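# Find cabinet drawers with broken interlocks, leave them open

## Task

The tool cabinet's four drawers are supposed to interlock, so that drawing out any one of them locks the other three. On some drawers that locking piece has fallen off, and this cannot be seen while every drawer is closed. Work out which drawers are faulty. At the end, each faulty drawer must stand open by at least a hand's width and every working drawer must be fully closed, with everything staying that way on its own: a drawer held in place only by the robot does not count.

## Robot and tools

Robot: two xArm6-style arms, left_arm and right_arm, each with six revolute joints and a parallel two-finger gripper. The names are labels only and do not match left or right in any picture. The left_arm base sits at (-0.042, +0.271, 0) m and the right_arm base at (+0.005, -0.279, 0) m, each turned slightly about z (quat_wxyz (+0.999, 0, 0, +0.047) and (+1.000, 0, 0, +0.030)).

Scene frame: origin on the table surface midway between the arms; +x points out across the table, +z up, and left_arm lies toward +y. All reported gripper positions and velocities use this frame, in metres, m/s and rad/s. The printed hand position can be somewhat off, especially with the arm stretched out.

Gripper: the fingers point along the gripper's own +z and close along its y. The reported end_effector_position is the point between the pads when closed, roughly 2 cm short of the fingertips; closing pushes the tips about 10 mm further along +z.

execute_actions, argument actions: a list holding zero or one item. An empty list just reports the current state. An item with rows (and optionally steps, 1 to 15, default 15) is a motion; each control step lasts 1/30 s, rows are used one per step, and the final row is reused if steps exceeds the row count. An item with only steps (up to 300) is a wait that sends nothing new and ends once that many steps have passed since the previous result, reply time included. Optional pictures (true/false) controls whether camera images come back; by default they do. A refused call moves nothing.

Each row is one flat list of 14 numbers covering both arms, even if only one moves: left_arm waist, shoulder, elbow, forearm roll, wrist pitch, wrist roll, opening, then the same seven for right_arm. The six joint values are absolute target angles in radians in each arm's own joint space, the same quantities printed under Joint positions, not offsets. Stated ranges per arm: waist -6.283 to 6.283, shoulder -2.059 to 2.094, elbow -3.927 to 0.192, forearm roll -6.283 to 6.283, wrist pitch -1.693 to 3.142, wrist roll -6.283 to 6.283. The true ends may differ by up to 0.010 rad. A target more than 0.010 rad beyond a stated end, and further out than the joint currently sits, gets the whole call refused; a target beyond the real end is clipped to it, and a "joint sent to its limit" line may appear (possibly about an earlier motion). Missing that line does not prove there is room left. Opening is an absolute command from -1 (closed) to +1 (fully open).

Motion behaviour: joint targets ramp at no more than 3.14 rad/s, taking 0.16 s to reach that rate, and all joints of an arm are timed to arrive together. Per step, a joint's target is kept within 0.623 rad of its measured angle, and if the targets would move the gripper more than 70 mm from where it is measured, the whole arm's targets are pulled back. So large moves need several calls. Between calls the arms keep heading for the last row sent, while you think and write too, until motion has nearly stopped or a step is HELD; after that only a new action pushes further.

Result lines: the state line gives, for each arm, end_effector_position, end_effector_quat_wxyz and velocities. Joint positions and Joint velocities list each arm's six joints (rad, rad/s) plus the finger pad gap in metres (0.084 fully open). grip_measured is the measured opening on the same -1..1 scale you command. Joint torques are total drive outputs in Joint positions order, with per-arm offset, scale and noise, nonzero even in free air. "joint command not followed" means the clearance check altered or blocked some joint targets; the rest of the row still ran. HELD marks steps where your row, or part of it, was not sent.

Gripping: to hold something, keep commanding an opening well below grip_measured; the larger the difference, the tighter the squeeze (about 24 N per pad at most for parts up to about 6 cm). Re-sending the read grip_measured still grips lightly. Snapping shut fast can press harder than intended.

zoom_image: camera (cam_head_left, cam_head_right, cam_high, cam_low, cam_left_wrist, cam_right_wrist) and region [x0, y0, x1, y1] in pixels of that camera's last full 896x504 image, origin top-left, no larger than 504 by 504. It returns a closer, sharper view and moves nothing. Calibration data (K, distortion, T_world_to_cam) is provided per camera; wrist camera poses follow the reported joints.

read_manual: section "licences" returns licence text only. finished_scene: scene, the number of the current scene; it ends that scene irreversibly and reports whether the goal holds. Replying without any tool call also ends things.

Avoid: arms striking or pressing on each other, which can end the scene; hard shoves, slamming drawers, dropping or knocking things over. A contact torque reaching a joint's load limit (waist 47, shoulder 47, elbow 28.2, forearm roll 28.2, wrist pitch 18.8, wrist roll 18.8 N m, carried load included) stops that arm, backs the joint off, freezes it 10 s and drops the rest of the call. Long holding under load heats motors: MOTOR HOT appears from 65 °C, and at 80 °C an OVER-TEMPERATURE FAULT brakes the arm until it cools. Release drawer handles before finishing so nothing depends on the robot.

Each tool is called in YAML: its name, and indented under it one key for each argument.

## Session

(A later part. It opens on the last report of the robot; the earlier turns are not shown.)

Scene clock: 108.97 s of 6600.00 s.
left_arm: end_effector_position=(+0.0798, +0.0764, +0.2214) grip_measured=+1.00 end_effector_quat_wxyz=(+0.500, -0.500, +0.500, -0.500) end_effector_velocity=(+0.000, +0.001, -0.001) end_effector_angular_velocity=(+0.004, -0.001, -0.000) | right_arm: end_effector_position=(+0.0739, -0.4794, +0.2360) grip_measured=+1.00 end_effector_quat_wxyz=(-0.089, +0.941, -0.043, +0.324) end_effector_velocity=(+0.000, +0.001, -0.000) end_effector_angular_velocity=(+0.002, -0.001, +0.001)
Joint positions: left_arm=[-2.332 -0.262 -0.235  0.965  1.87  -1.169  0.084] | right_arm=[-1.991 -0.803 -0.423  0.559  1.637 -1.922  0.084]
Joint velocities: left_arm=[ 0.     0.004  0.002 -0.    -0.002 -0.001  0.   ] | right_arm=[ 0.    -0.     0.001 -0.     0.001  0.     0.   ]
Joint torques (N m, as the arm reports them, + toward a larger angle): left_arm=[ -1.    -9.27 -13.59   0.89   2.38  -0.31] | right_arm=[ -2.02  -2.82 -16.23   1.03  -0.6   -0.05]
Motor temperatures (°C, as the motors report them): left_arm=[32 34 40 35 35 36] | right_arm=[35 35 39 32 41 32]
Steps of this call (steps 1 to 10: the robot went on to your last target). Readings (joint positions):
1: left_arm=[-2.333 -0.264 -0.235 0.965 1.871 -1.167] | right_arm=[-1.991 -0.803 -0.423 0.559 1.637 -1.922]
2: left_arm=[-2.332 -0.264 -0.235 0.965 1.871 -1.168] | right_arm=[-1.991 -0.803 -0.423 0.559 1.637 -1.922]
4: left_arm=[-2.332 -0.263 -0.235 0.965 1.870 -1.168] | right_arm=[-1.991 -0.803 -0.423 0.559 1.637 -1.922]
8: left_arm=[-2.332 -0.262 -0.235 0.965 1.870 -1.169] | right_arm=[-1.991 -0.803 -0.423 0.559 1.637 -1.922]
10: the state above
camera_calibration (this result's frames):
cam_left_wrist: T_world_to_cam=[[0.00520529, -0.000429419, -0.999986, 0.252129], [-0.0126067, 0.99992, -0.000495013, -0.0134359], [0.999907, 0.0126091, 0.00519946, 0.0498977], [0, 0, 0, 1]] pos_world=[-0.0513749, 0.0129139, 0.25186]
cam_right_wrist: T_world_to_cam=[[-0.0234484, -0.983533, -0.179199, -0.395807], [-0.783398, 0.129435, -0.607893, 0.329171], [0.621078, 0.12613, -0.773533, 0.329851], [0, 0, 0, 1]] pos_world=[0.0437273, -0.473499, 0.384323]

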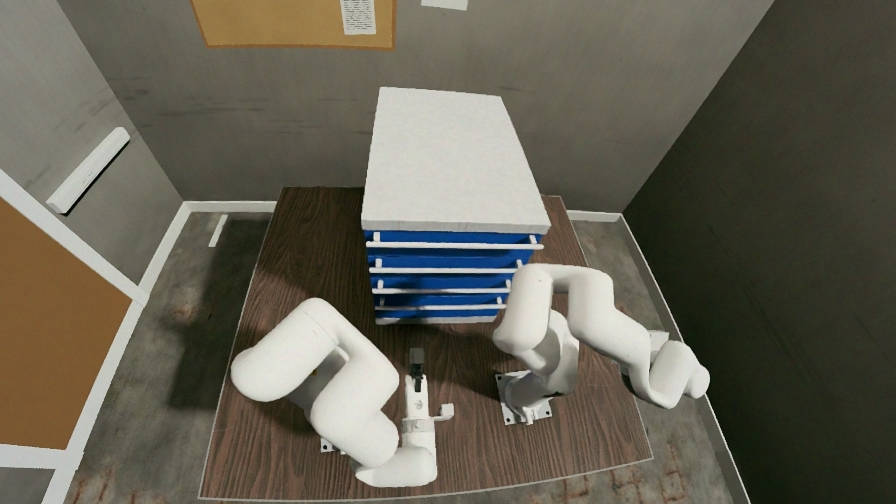

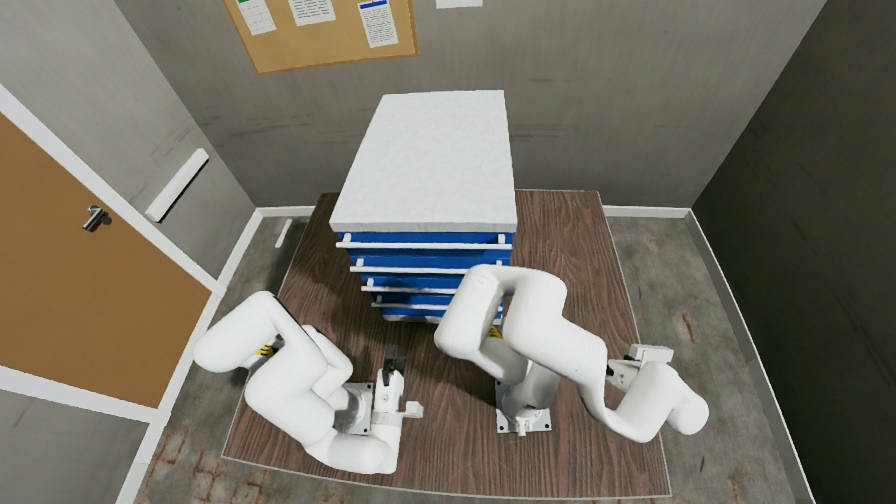

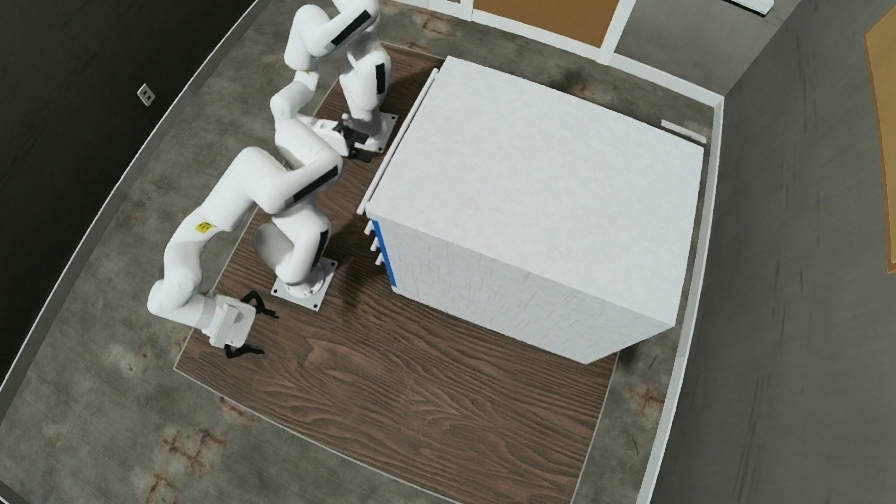

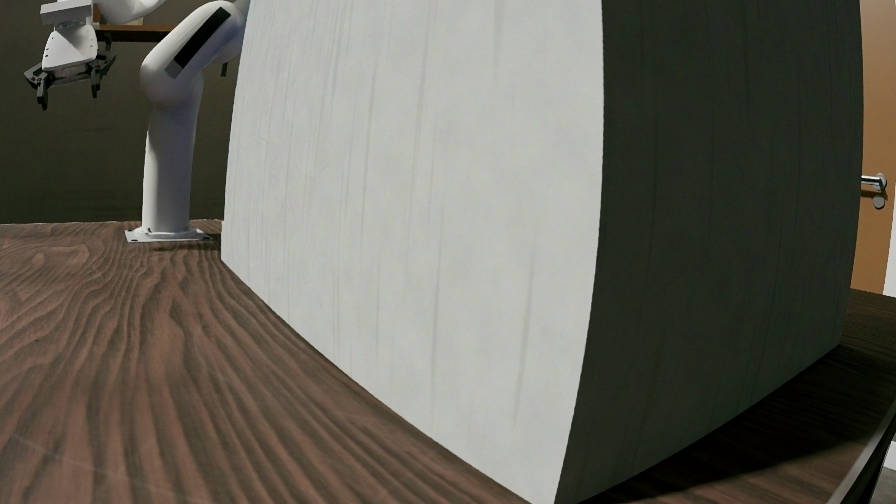

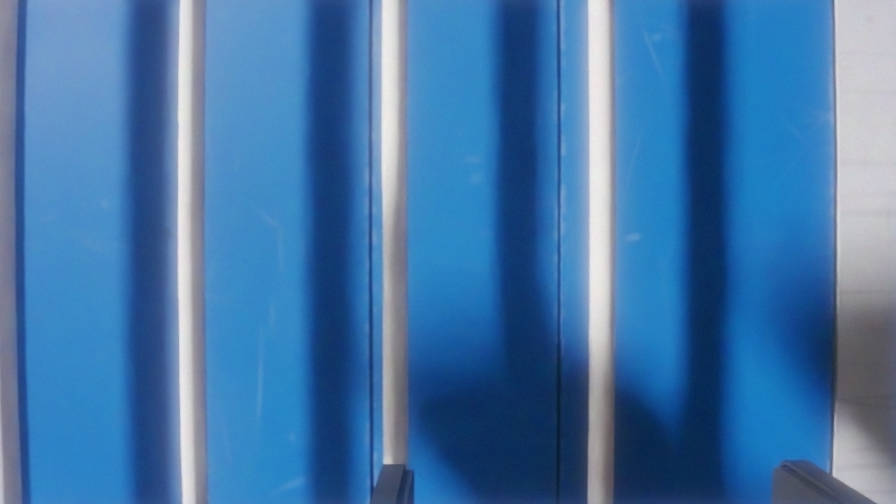

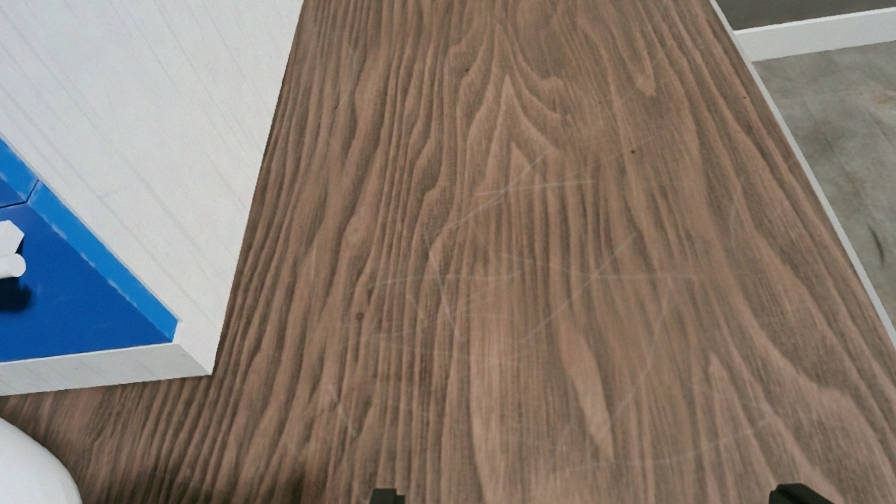

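execute_actions:
  actions:
    - {"rows": [[-1.885,-0.527,-0.2675,1.046,1.3537,2.3647,0.19, -1.991,-0.55,-1.1,-1.0,2.28,-2.86,0.19]], "steps": 15}
  pictures: false

execute_actions:
  actions:
    - {"steps": 20}
  pictures: false

execute_actions:
  actions:
    - {"rows": [[-1.885,-0.527,-0.2675,1.046,1.3537,2.3647,0.19, -4.0273,-0.8127,-0.9024,-0.9981,2.2823,-2.8592,0.19]], "steps": 15}
  pictures: false

execute_actions:
  actions:
    - {"steps": 30}

Scene clock: 165.93 s of 6600.00 s.
left_arm: end_effector_position=(+0.1045, +0.0213, +0.1829) grip_measured=+0.18 end_effector_quat_wxyz=(+0.462, -0.347, +0.791, -0.200) end_effector_velocity=(+0.004, -0.018, -0.005) end_effector_angular_velocity=(+2.428, +0.119, -1.438) | right_arm: end_effector_position=(-0.0668, -0.4142, +0.3368) grip_measured=+0.18 end_effector_quat_wxyz=(-0.244, +0.921, +0.269, +0.141) end_effector_velocity=(-0.361, +0.148, +0.205) end_effector_angular_velocity=(+0.585, +0.830, +0.903)
Joint positions: left_arm=[-1.894 -0.522 -0.267  1.044  1.366 -0.04   0.052] | right_arm=[-1.991 -0.625 -0.895 -0.074  2.087 -2.518  0.052]
Joint velocities: left_arm=[ 0.104 -0.057  0.006  0.02  -0.152  2.912 -0.   ] | right_arm=[-0.     0.227 -0.617 -1.537  0.58  -1.032 -0.   ]
Joint torques (N m, as the arm reports them, + toward a larger angle): left_arm=[ -2.12  -6.57 -19.13   0.6    1.2   -0.23] | right_arm=[ -1.46  -5.23 -13.8   -0.03  -0.73  -0.12]
Motor temperatures (°C, as the motors report them): left_arm=[32 34 38 35 35 36] | right_arm=[35 35 40 32 41 32]
Steps of this call (steps 1 to 15: the robot went on to your last target; steps 16 to 90: nothing new was sent; then 53.47 s passed at rest; steps 91 to 105: all 15 steps of this action). Readings (joint positions):
91: left_arm=[-2.332 -0.261 -0.235 0.965 1.869 -1.168] | right_arm=[-1.991 -0.803 -0.424 0.558 1.638 -1.923]
92: left_arm=[-2.326 -0.265 -0.235 0.966 1.861 -1.158] | right_arm=[-1.991 -0.799 -0.431 0.549 1.648 -1.933]
94: left_arm=[-2.276 -0.294 -0.237 0.975 1.801 -1.086] | right_arm=[-1.991 -0.771 -0.497 0.479 1.719 -2.004]
98: left_arm=[-2.047 -0.430 -0.257 1.016 1.543 -0.733] | right_arm=[-1.991 -0.698 -0.696 0.275 1.900 -2.206]
105: the state above

Scene clock: 166.60 s of 6600.00 s.
left_arm: end_effector_position=(+0.1050, +0.0195, +0.1832) grip_measured=+0.18 end_effector_quat_wxyz=(+0.424, +0.459, +0.734, +0.265) end_effector_velocity=(-0.000, -0.001, +0.001) end_effector_angular_velocity=(+2.500, +0.002, -1.446) | right_arm: end_effector_position=(-0.2320, -0.3359, +0.5019) grip_measured=+0.18 end_effector_quat_wxyz=(-0.507, +0.830, +0.211, -0.099) end_effector_velocity=(-0.013, +0.009, +0.028) end_effector_angular_velocity=(+0.080, +0.081, -0.007)
Joint positions: left_arm=[-1.885 -0.527 -0.267  1.046  1.354  1.912  0.052] | right_arm=[-1.991 -0.551 -1.099 -0.991  2.278 -2.857  0.052]
Joint velocities: left_arm=[ 0.001 -0.001 -0.002 -0.    -0.002  2.891  0.   ] | right_arm=[ 0.002  0.015 -0.01  -0.134  0.024 -0.045  0.   ]
Joint torques (N m, as the arm reports them, + toward a larger angle): left_arm=[ -1.04  -7.85 -19.36   1.02   0.84  -0.33] | right_arm=[ -2.13  -5.29 -14.22  -1.03  -0.56  -0.1 ]
Motor temperatures (°C, as the motors report them): left_arm=[32 34 38 35 35 36] | right_arm=[35 35 40 32 41 32]
Steps of this call (steps 1 to 20: the robot went on to your last target). Readings (joint positions):
1: left_arm=[-1.892 -0.523 -0.266 1.045 1.362 0.057] | right_arm=[-1.991 -0.618 -0.914 -0.126 2.106 -2.551]
2: left_arm=[-1.890 -0.524 -0.266 1.045 1.359 0.155] | right_arm=[-1.991 -0.611 -0.932 -0.178 2.123 -2.581]
4: left_arm=[-1.888 -0.525 -0.267 1.045 1.356 0.350] | right_arm=[-1.991 -0.600 -0.964 -0.283 2.152 -2.633]
8: left_arm=[-1.886 -0.526 -0.267 1.046 1.354 0.741] | right_arm=[-1.991 -0.582 -1.011 -0.498 2.197 -2.712]
20: the state above

Scene clock: 167.10 s of 6600.00 s.
left_arm: end_effector_position=(+0.1050, +0.0195, +0.1832) grip_measured=+0.18 end_effector_quat_wxyz=(+0.354, +0.612, +0.613, +0.353) end_effector_velocity=(-0.000, -0.001, -0.000) end_effector_angular_velocity=(+0.005, +0.001, -0.005) | right_arm: end_effector_position=(-0.1837, -0.1627, +0.4910) grip_measured=+0.18 end_effector_quat_wxyz=(-0.503, +0.861, -0.060, +0.044) end_effector_velocity=(+0.237, +0.336, -0.022) end_effector_angular_velocity=(-0.031, +0.052, -1.601)
Joint positions: left_arm=[-1.885 -0.527 -0.268  1.046  1.354  2.364  0.052] | right_arm=[-2.605 -0.732 -0.963 -0.997  2.281 -2.859  0.052]
Joint velocities: left_arm=[ 0.     0.001 -0.002  0.    -0.002  0.007  0.   ] | right_arm=[-1.597 -0.256  0.192 -0.005  0.004 -0.001 -0.   ]
Joint torques (N m, as the arm reports them, + toward a larger angle): left_arm=[ -0.85  -7.83 -19.45   0.82   0.93  -0.17] | right_arm=[ -3.11  -1.75 -14.29  -0.93  -0.39  -0.33]
Motor temperatures (°C, as the motors report them): left_arm=[32 34 39 35 35 36] | right_arm=[35 35 40 32 41 32]
Steps of this call (steps 1 to 15: all 15 steps of this action). Readings (joint positions):
1: left_arm=[-1.885 -0.527 -0.267 1.046 1.354 2.007] | right_arm=[-1.992 -0.551 -1.099 -0.994 2.279 -2.858]
2: left_arm=[-1.885 -0.527 -0.267 1.046 1.354 2.096] | right_arm=[-1.999 -0.554 -1.095 -0.994 2.279 -2.858]
4: left_arm=[-1.885 -0.527 -0.267 1.046 1.354 2.240] | right_arm=[-2.066 -0.582 -1.071 -0.994 2.278 -2.859]
8: left_arm=[-1.885 -0.527 -0.268 1.046 1.354 2.353] | right_arm=[-2.255 -0.653 -1.022 -0.995 2.280 -2.859]
15: the state above

Scene clock: 168.10 s of 6600.00 s.
left_arm: end_effector_position=(+0.1050, +0.0195, +0.1832) grip_measured=+0.18 end_effector_quat_wxyz=(+0.354, +0.612, +0.612, +0.354) end_effector_velocity=(-0.000, -0.000, -0.001) end_effector_angular_velocity=(+0.002, +0.002, -0.001) | right_arm: end_effector_position=(+0.1039, -0.0892, +0.4833) grip_measured=+0.18 end_effector_quat_wxyz=(-0.354, +0.613, -0.611, +0.353) end_effector_velocity=(+0.003, -0.001, -0.001) end_effector_angular_velocity=(-0.001, -0.001, -0.018)
Joint positions: left_arm=[-1.885 -0.527 -0.268  1.046  1.354  2.365  0.052] | right_arm=[-4.024 -0.813 -0.902 -0.998  2.282 -2.859  0.052]
Joint velocities: left_arm=[-0.     0.002  0.    -0.001 -0.002  0.     0.   ] | right_arm=[-0.02   0.001  0.002  0.001 -0.002  0.     0.   ]
Joint torques (N m, as the arm reports them, + toward a larger angle): left_arm=[ -0.98  -7.83 -19.2    0.71   0.95  -0.31] | right_arm=[ -2.26  -0.66 -14.33  -1.14  -0.43  -0.32]
Motor temperatures (°C, as the motors report them): left_arm=[32 34 39 35 35 36] | right_arm=[35 35 40 32 41 32]
Steps of this call (steps 1 to 30: the robot went on to your last target). Readings (joint positions):
1: left_arm=[-1.885 -0.527 -0.268 1.046 1.354 2.364] | right_arm=[-2.658 -0.740 -0.957 -0.997 2.281 -2.859]
2: left_arm=[-1.885 -0.527 -0.268 1.046 1.354 2.364] | right_arm=[-2.713 -0.748 -0.951 -0.997 2.282 -2.859]
4: left_arm=[-1.885 -0.527 -0.268 1.046 1.354 2.364] | right_arm=[-2.824 -0.761 -0.941 -0.997 2.282 -2.859]
8: left_arm=[-1.885 -0.527 -0.268 1.046 1.354 2.365] | right_arm=[-3.055 -0.780 -0.927 -0.997 2.282 -2.859]
30: the state above
camera_calibration (this result's frames):
cam_left_wrist: T_world_to_cam=[[0.504846, -0.0000950903, 0.863209, -0.180051], [-0.0112107, -0.999916, 0.00644641, 0.0813469], [0.863136, -0.0129316, -0.504805, 0.133974], [0, 0, 0, 1]] pos_world=[-0.0238276, 0.0830554, 0.222528]
cam_right_wrist: T_world_to_cam=[[-0.511032, -0.0108622, -0.859493, 0.499179], [-0.00431274, 0.99994, -0.0100729, 0.160184], [0.859551, -0.00144079, -0.511049, 0.290276], [0, 0, 0, 1]] pos_world=[0.00628042, -0.154334, 0.579]

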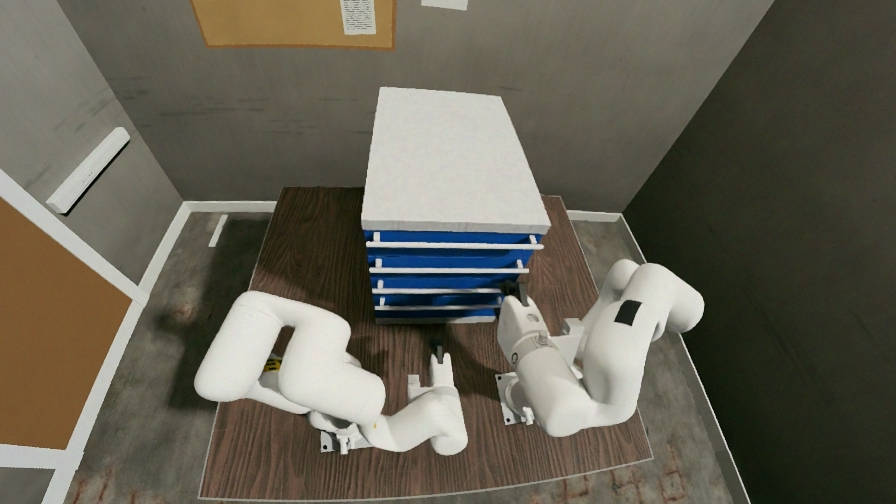

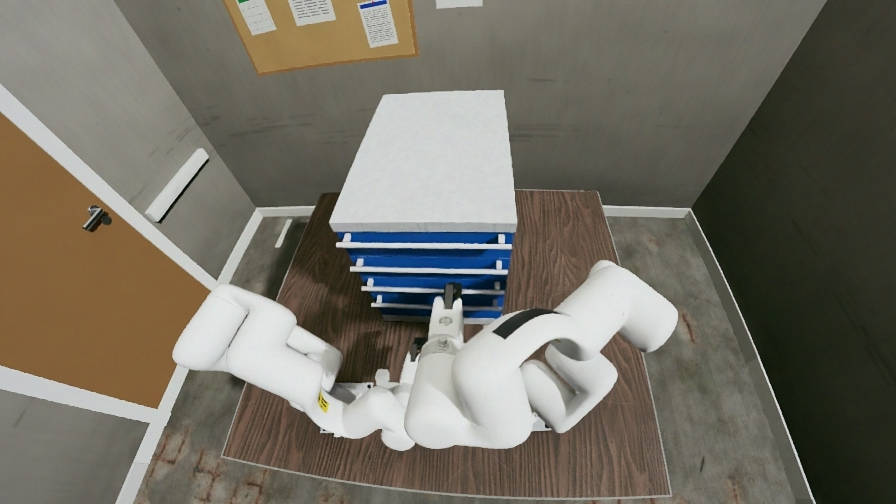

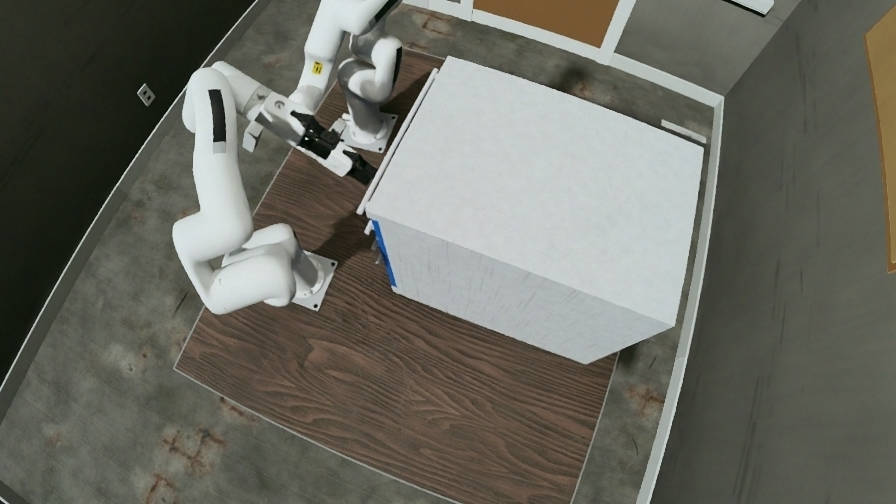

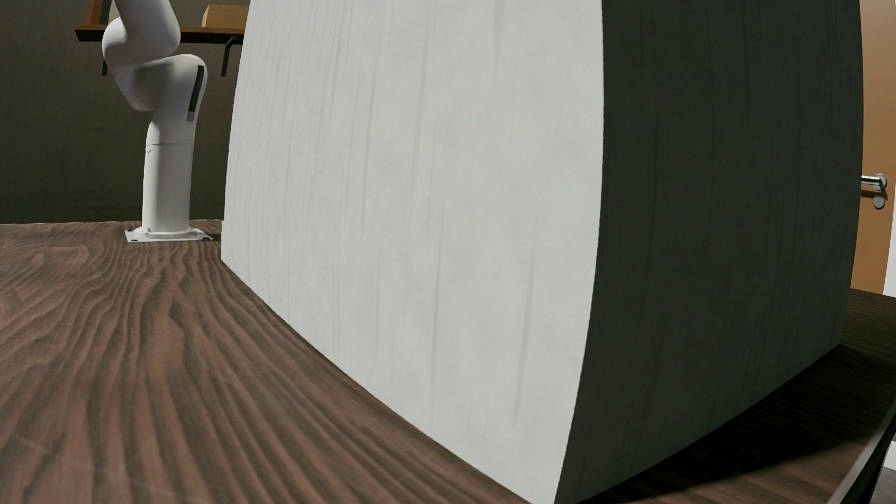

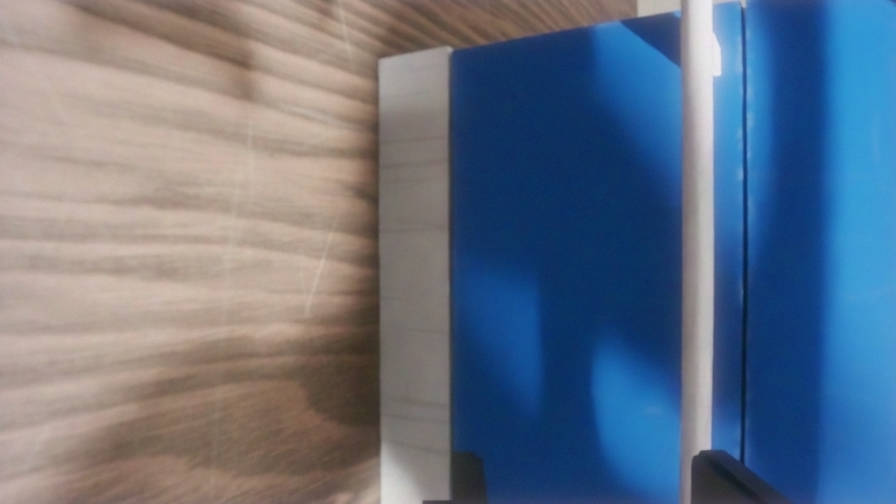

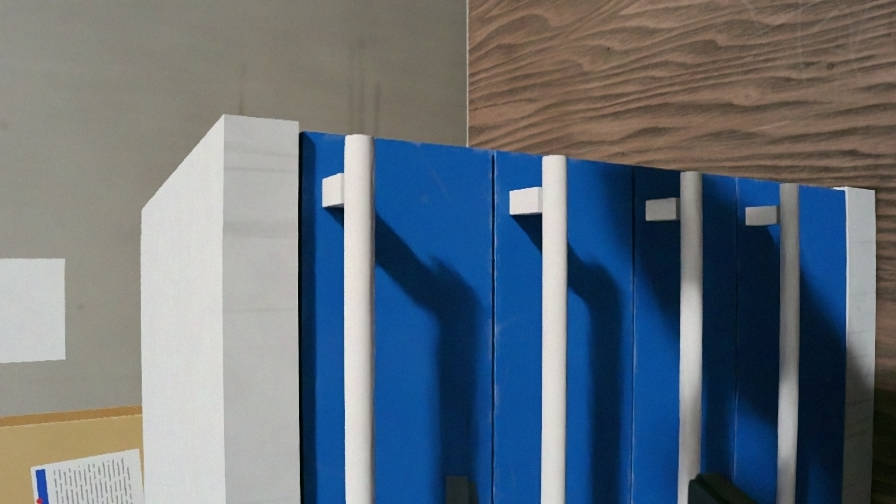

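execute_actions:
  actions:
    - {"rows": [[-1.5699,-0.5550,-0.2334,1.2394,1.1476,2.4564,0.19, -4.3495,-0.9481,-0.7970,-1.0714,2.0227,-3.0838,0.19]], "steps": 15}
  pictures: false

execute_actions:
  actions:
    - {"steps": 8}

Scene clock: 176.33 s of 6600.00 s.
left_arm: end_effector_position=(+0.1696, +0.0193, +0.1830) grip_measured=+0.18 end_effector_quat_wxyz=(+0.354, +0.613, +0.612, +0.353) end_effector_velocity=(+0.000, -0.002, +0.000) end_effector_angular_velocity=(+0.000, +0.001, -0.008) | right_arm: end_effector_position=(+0.1689, -0.0895, +0.4824) grip_measured=+0.18 end_effector_quat_wxyz=(-0.353, +0.613, -0.612, +0.354) end_effector_velocity=(+0.001, +0.001, -0.000) end_effector_angular_velocity=(-0.003, -0.003, +0.007)
Joint positions: left_arm=[-1.572 -0.555 -0.233  1.239  1.148  2.456  0.052] | right_arm=[-4.348 -0.947 -0.797 -1.071  2.023 -3.083  0.052]
Joint velocities: left_arm=[ 0.003  0.    -0.     0.006 -0.008  0.004  0.   ] | right_arm=[-0.004 -0.001  0.003 -0.003 -0.009 -0.007 -0.   ]
Joint torques (N m, as the arm reports them, + toward a larger angle): left_arm=[ -1.12  -7.31 -19.95   0.6    0.78  -0.17] | right_arm=[ -2.45   0.52 -14.64  -1.2   -0.81  -0.16]
Motor temperatures (°C, as the motors report them): left_arm=[32 34 39 35 35 36] | right_arm=[35 35 39 32 41 32]
Steps of this call (steps 1 to 15: the robot went on to your last target; steps 16 to 90: nothing new was sent; then 4.73 s passed at rest; steps 91 to 105: all 15 steps of this action). Readings (joint positions):
91: left_arm=[-1.884 -0.527 -0.267 1.046 1.353 2.365] | right_arm=[-4.028 -0.813 -0.902 -0.998 2.282 -2.860]
92: left_arm=[-1.877 -0.528 -0.267 1.052 1.346 2.368] | right_arm=[-4.036 -0.816 -0.899 -1.000 2.273 -2.867]
94: left_arm=[-1.808 -0.534 -0.259 1.096 1.298 2.389] | right_arm=[-4.105 -0.844 -0.875 -1.016 2.215 -2.917]
98: left_arm=[-1.603 -0.552 -0.237 1.217 1.174 2.445] | right_arm=[-4.313 -0.934 -0.811 -1.063 2.057 -3.055]
105: the state above

Scene clock: 176.60 s of 6600.00 s.
left_arm: end_effector_position=(+0.1699, +0.0194, +0.1831) grip_measured=+0.18 end_effector_quat_wxyz=(+0.354, +0.613, +0.612, +0.353) end_effector_velocity=(+0.001, +0.001, -0.001) end_effector_angular_velocity=(+0.002, +0.000, +0.002) | right_arm: end_effector_position=(+0.1691, -0.0896, +0.4825) grip_measured=+0.18 end_effector_quat_wxyz=(-0.354, +0.612, -0.612, +0.354) end_effector_velocity=(+0.001, -0.001, -0.000) end_effector_angular_velocity=(-0.001, -0.001, -0.002)
Joint positions: left_arm=[-1.57  -0.555 -0.233  1.239  1.148  2.456  0.052] | right_arm=[-4.349 -0.948 -0.797 -1.071  2.023 -3.084  0.052]
Joint velocities: left_arm=[ 0.003  0.     0.002  0.001 -0.001  0.    -0.   ] | right_arm=[-0.003 -0.002  0.003 -0.001 -0.    -0.     0.   ]
Joint torques (N m, as the arm reports them, + toward a larger angle): left_arm=[ -1.04  -7.48 -19.94   0.64   0.92  -0.22] | right_arm=[ -1.93   1.1  -14.7   -1.5   -0.93  -0.26]
Motor temperatures (°C, as the motors report them): left_arm=[32 34 39 35 35 36] | right_arm=[35 35 39 32 41 32]
Steps of this call (steps 1 to 8: the robot went on to your last target). Readings (joint positions):
1: left_arm=[-1.572 -0.555 -0.233 1.239 1.148 2.456] | right_arm=[-4.348 -0.947 -0.797 -1.071 2.023 -3.083]
2: left_arm=[-1.571 -0.555 -0.233 1.239 1.148 2.456] | right_arm=[-4.348 -0.947 -0.797 -1.071 2.023 -3.083]
4: left_arm=[-1.571 -0.555 -0.233 1.239 1.148 2.456] | right_arm=[-4.349 -0.947 -0.797 -1.071 2.023 -3.084]
8: the state above
camera_calibration (this result's frames):
cam_left_wrist: T_world_to_cam=[[0.504825, -0.000132053, 0.863222, -0.212675], [-0.0115363, -0.999912, 0.00659363, 0.0820682], [0.863145, -0.013287, -0.504782, 0.077921], [0, 0, 0, 1]] pos_world=[0.0410531, 0.0830683, 0.222377]
cam_right_wrist: T_world_to_cam=[[-0.510976, -0.00922507, -0.859546, 0.532053], [-0.00107009, 0.999948, -0.0100958, 0.160403], [0.859595, -0.00423892, -0.510959, 0.23351], [0, 0, 0, 1]] pos_world=[0.0713139, -0.154496, 0.578258]

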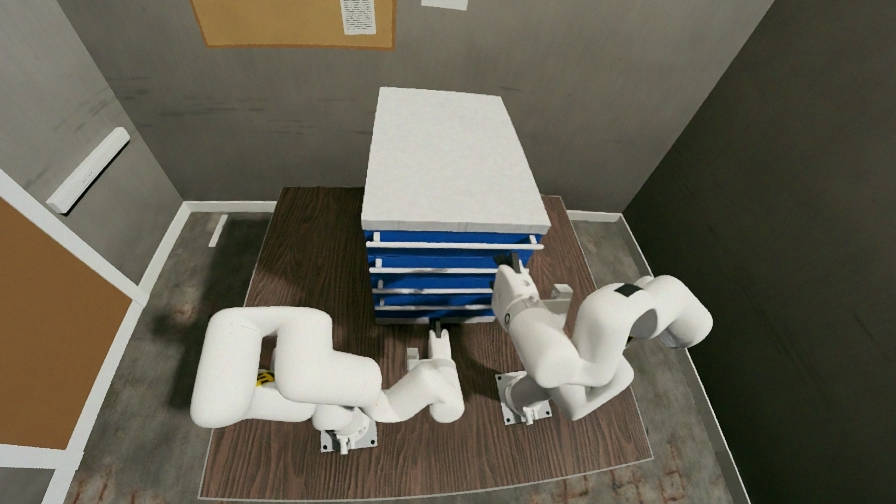

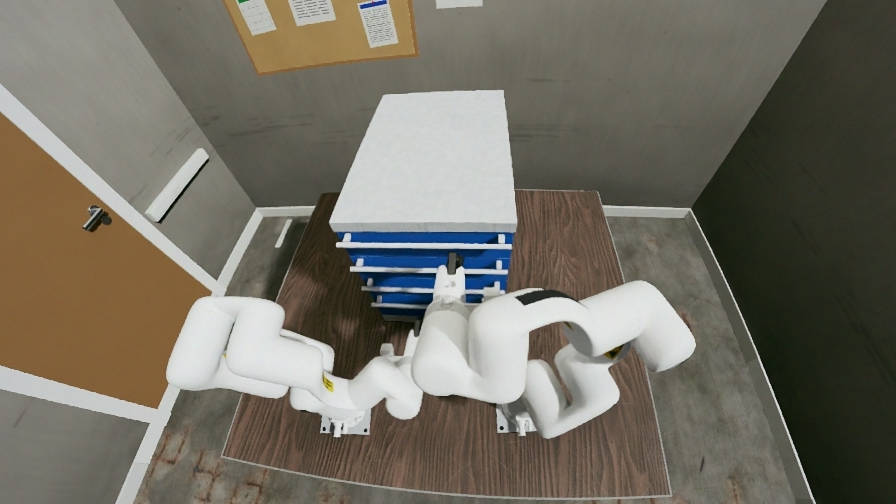

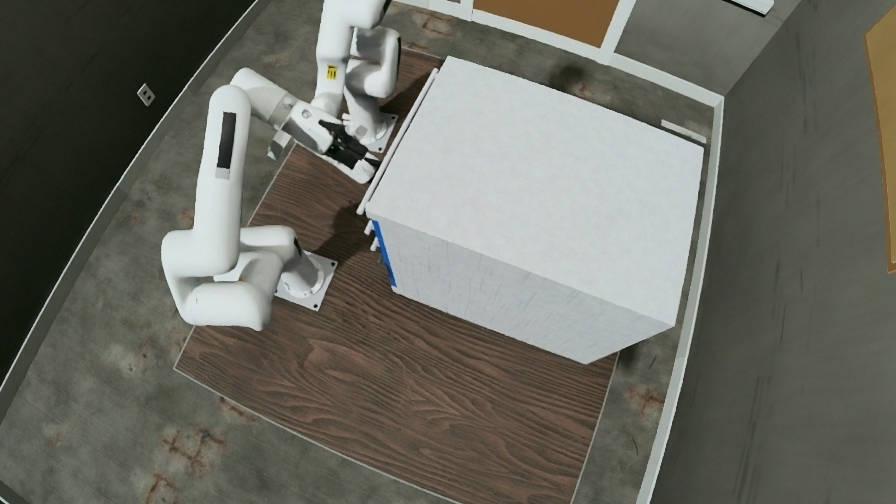

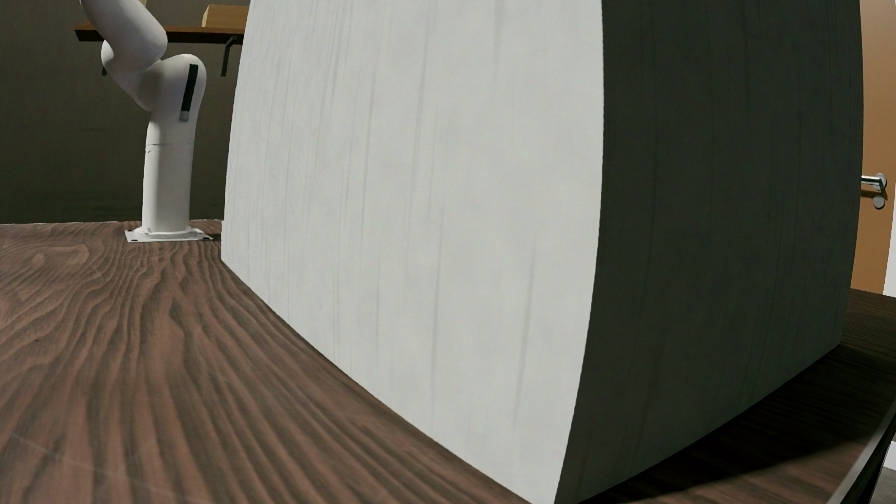

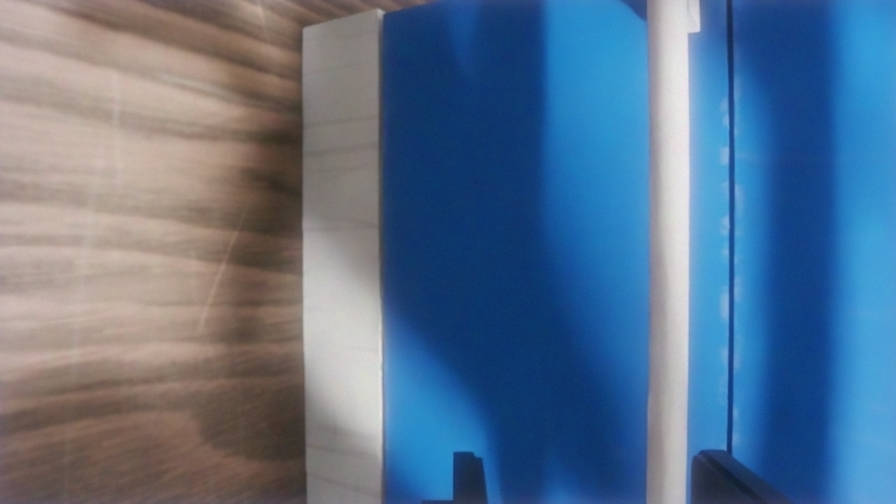

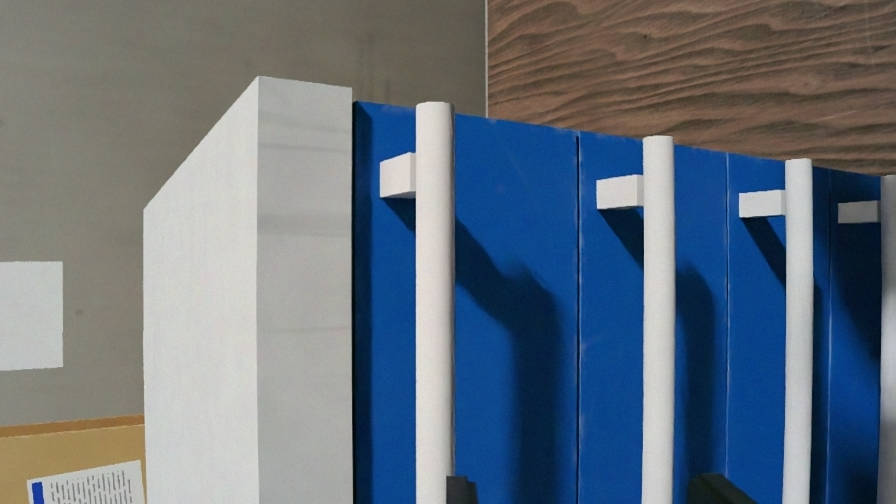

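execute_actions:
  actions:
    - {"rows": [[-1.4171,-0.5432,-0.2508,1.3328,1.0477,2.4949,0.19, -4.5641,-0.9811,-0.7705,-1.0731,1.8412,-3.2004,0.19]], "steps": 15}
  pictures: false

execute_actions:
  actions:
    - {"steps": 5}

Scene clock: 214.00 s of 6600.00 s.
left_arm: end_effector_position=(+0.2018, +0.0186, +0.1888) grip_measured=+0.18 end_effector_quat_wxyz=(+0.355, +0.612, +0.611, +0.355) end_effector_velocity=(+0.000, -0.001, -0.000) end_effector_angular_velocity=(-0.000, +0.002, -0.005) | right_arm: end_effector_position=(+0.2002, -0.0892, +0.4852) grip_measured=+0.18 end_effector_quat_wxyz=(-0.353, +0.613, -0.612, +0.354) end_effector_velocity=(+0.000, +0.001, +0.001) end_effector_angular_velocity=(+0.002, -0.000, +0.004)
Joint positions: left_arm=[-1.418 -0.543 -0.251  1.332  1.048  2.495  0.052] | right_arm=[-4.563 -0.981 -0.771 -1.073  1.842 -3.2    0.052]
Joint velocities: left_arm=[ 0.004  0.002 -0.001  0.004 -0.007  0.001 -0.   ] | right_arm=[-0.004 -0.001 -0.    -0.    -0.008 -0.004 -0.   ]
Joint torques (N m, as the arm reports them, + toward a larger angle): left_arm=[ -1.01  -8.07 -20.3    0.54   0.79  -0.22] | right_arm=[ -1.83   0.72 -14.99  -1.29  -0.99  -0.33]
Motor temperatures (°C, as the motors report them): left_arm=[32 34 40 35 35 36] | right_arm=[35 35 39 33 41 32]
Steps of this call (steps 1 to 15: the robot went on to your last target; steps 16 to 90: nothing new was sent; then 33.90 s passed at rest; steps 91 to 105: all 15 steps of this action). Readings (joint positions):
91: left_arm=[-1.569 -0.555 -0.233 1.240 1.147 2.457] | right_arm=[-4.350 -0.948 -0.797 -1.071 2.022 -3.084]
92: left_arm=[-1.562 -0.554 -0.234 1.245 1.140 2.459] | right_arm=[-4.358 -0.949 -0.796 -1.071 2.014 -3.090]
94: left_arm=[-1.504 -0.550 -0.241 1.281 1.102 2.474] | right_arm=[-4.424 -0.959 -0.787 -1.072 1.956 -3.126]
98: left_arm=[-1.425 -0.544 -0.250 1.327 1.055 2.492] | right_arm=[-4.550 -0.980 -0.773 -1.073 1.857 -3.191]
105: the state above

Scene clock: 214.17 s of 6600.00 s.
left_arm: end_effector_position=(+0.2019, +0.0186, +0.1889) grip_measured=+0.18 end_effector_quat_wxyz=(+0.355, +0.612, +0.611, +0.355) end_effector_velocity=(+0.000, -0.000, +0.000) end_effector_angular_velocity=(-0.001, +0.001, -0.000) | right_arm: end_effector_position=(+0.2003, -0.0892, +0.4852) grip_measured=+0.18 end_effector_quat_wxyz=(-0.353, +0.613, -0.612, +0.354) end_effector_velocity=(+0.000, +0.000, -0.000) end_effector_angular_velocity=(-0.001, -0.000, +0.000)
Joint positions: left_arm=[-1.417 -0.543 -0.251  1.333  1.048  2.495  0.052] | right_arm=[-4.564 -0.981 -0.771 -1.073  1.841 -3.2    0.052]
Joint velocities: left_arm=[ 0.002  0.001 -0.001  0.001 -0.002  0.001  0.   ] | right_arm=[-0.003 -0.001  0.002  0.    -0.003 -0.001  0.   ]
Joint torques (N m, as the arm reports them, + toward a larger angle): left_arm=[ -0.98  -7.9  -20.07   0.54   0.75  -0.31] | right_arm=[ -1.59   0.93 -15.    -1.12  -1.11  -0.12]
Motor temperatures (°C, as the motors report them): left_arm=[32 34 40 35 35 36] | right_arm=[35 35 39 33 41 32]
Steps of this call (steps 1 to 5: the robot went on to your last target). Readings (joint positions):
1: left_arm=[-1.418 -0.543 -0.251 1.332 1.048 2.495] | right_arm=[-4.563 -0.981 -0.771 -1.073 1.842 -3.200]
2: left_arm=[-1.418 -0.543 -0.251 1.333 1.048 2.495] | right_arm=[-4.563 -0.981 -0.771 -1.073 1.841 -3.200]
4: left_arm=[-1.418 -0.543 -0.251 1.333 1.048 2.495] | right_arm=[-4.564 -0.981 -0.771 -1.073 1.841 -3.200]
5: the state above
camera_calibration (this result's frames):
cam_left_wrist: T_world_to_cam=[[0.500752, -0.000239006, 0.865591, -0.233455], [-0.0116478, -0.999911, 0.00646228, 0.0815648], [0.865512, -0.0133182, -0.500711, 0.051935], [0, 0, 0, 1]] pos_world=[0.0729029, 0.0821935, 0.227554]
cam_right_wrist: T_world_to_cam=[[-0.511567, -0.0120673, -0.859158, 0.54997], [-0.001574, 0.999913, -0.0131071, 0.161603], [0.859242, -0.00535284, -0.511542, 0.208353], [0, 0, 0, 1]] pos_world=[0.102575, -0.153836, 0.581211]

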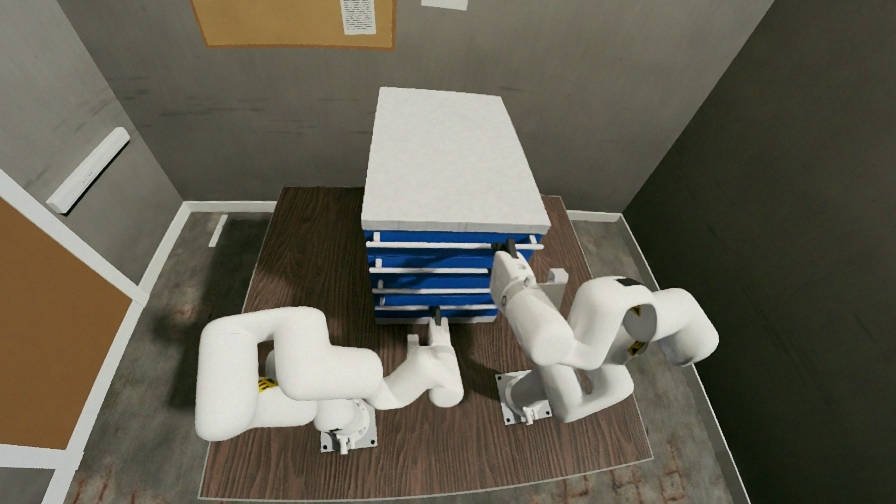

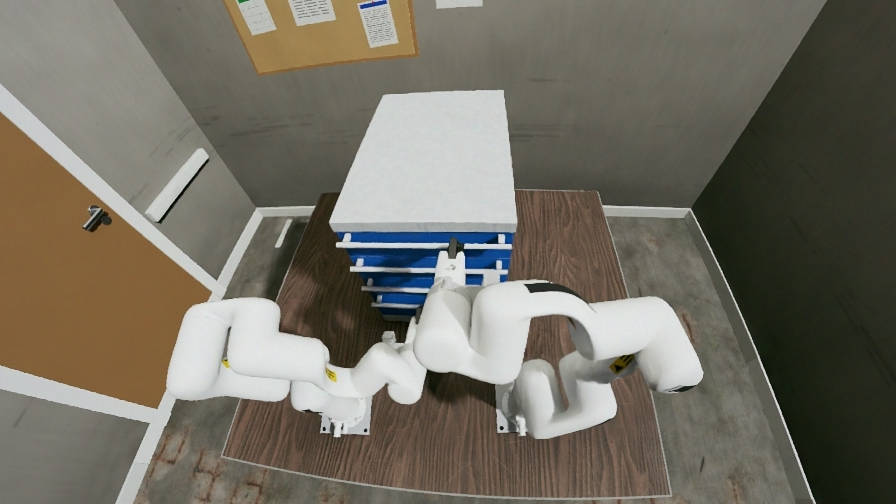

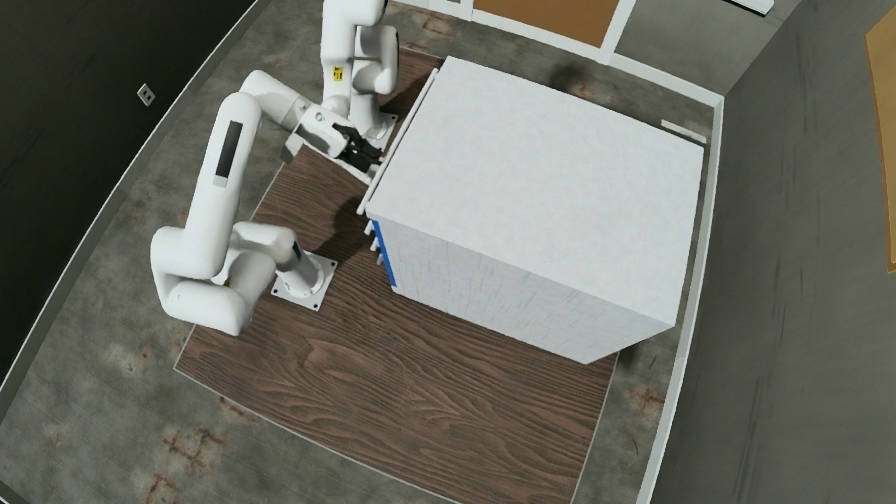

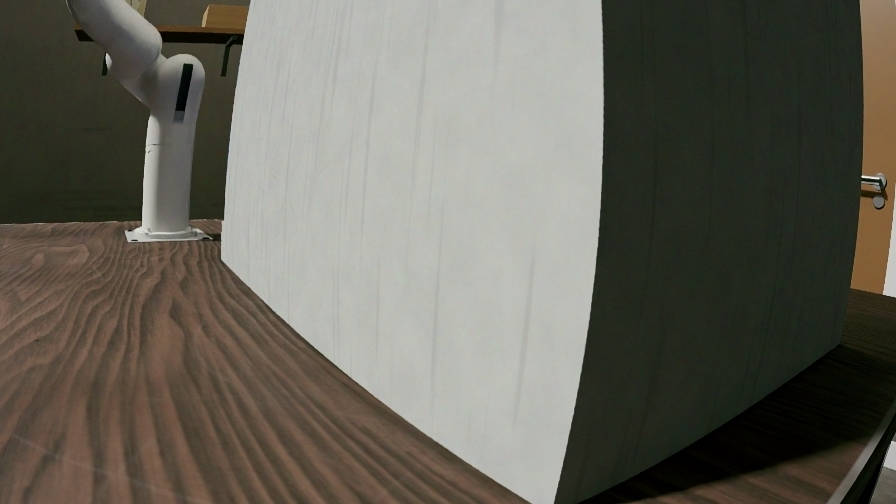

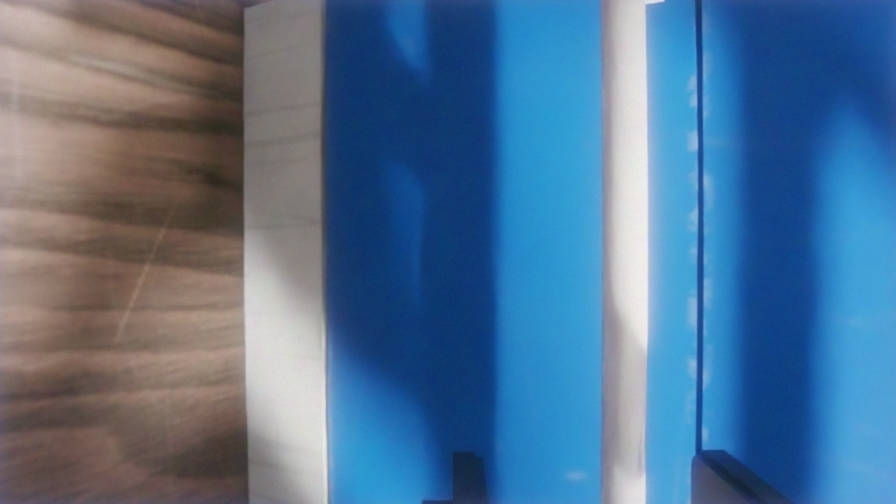

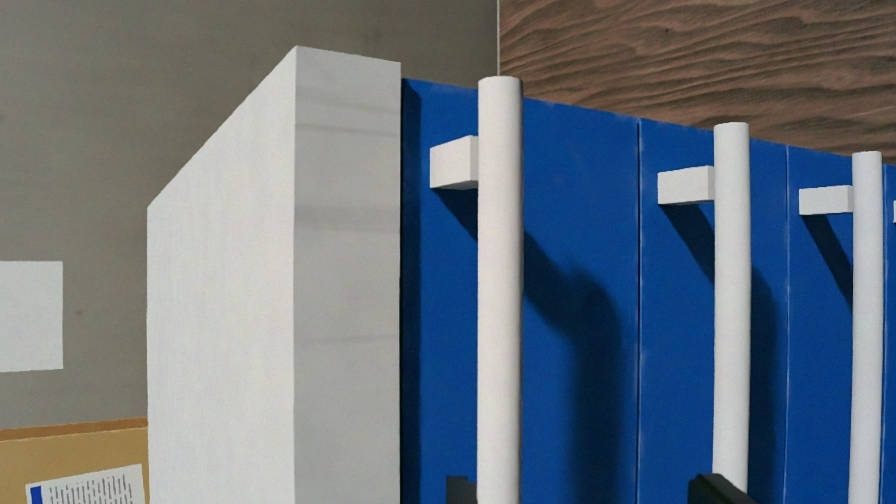

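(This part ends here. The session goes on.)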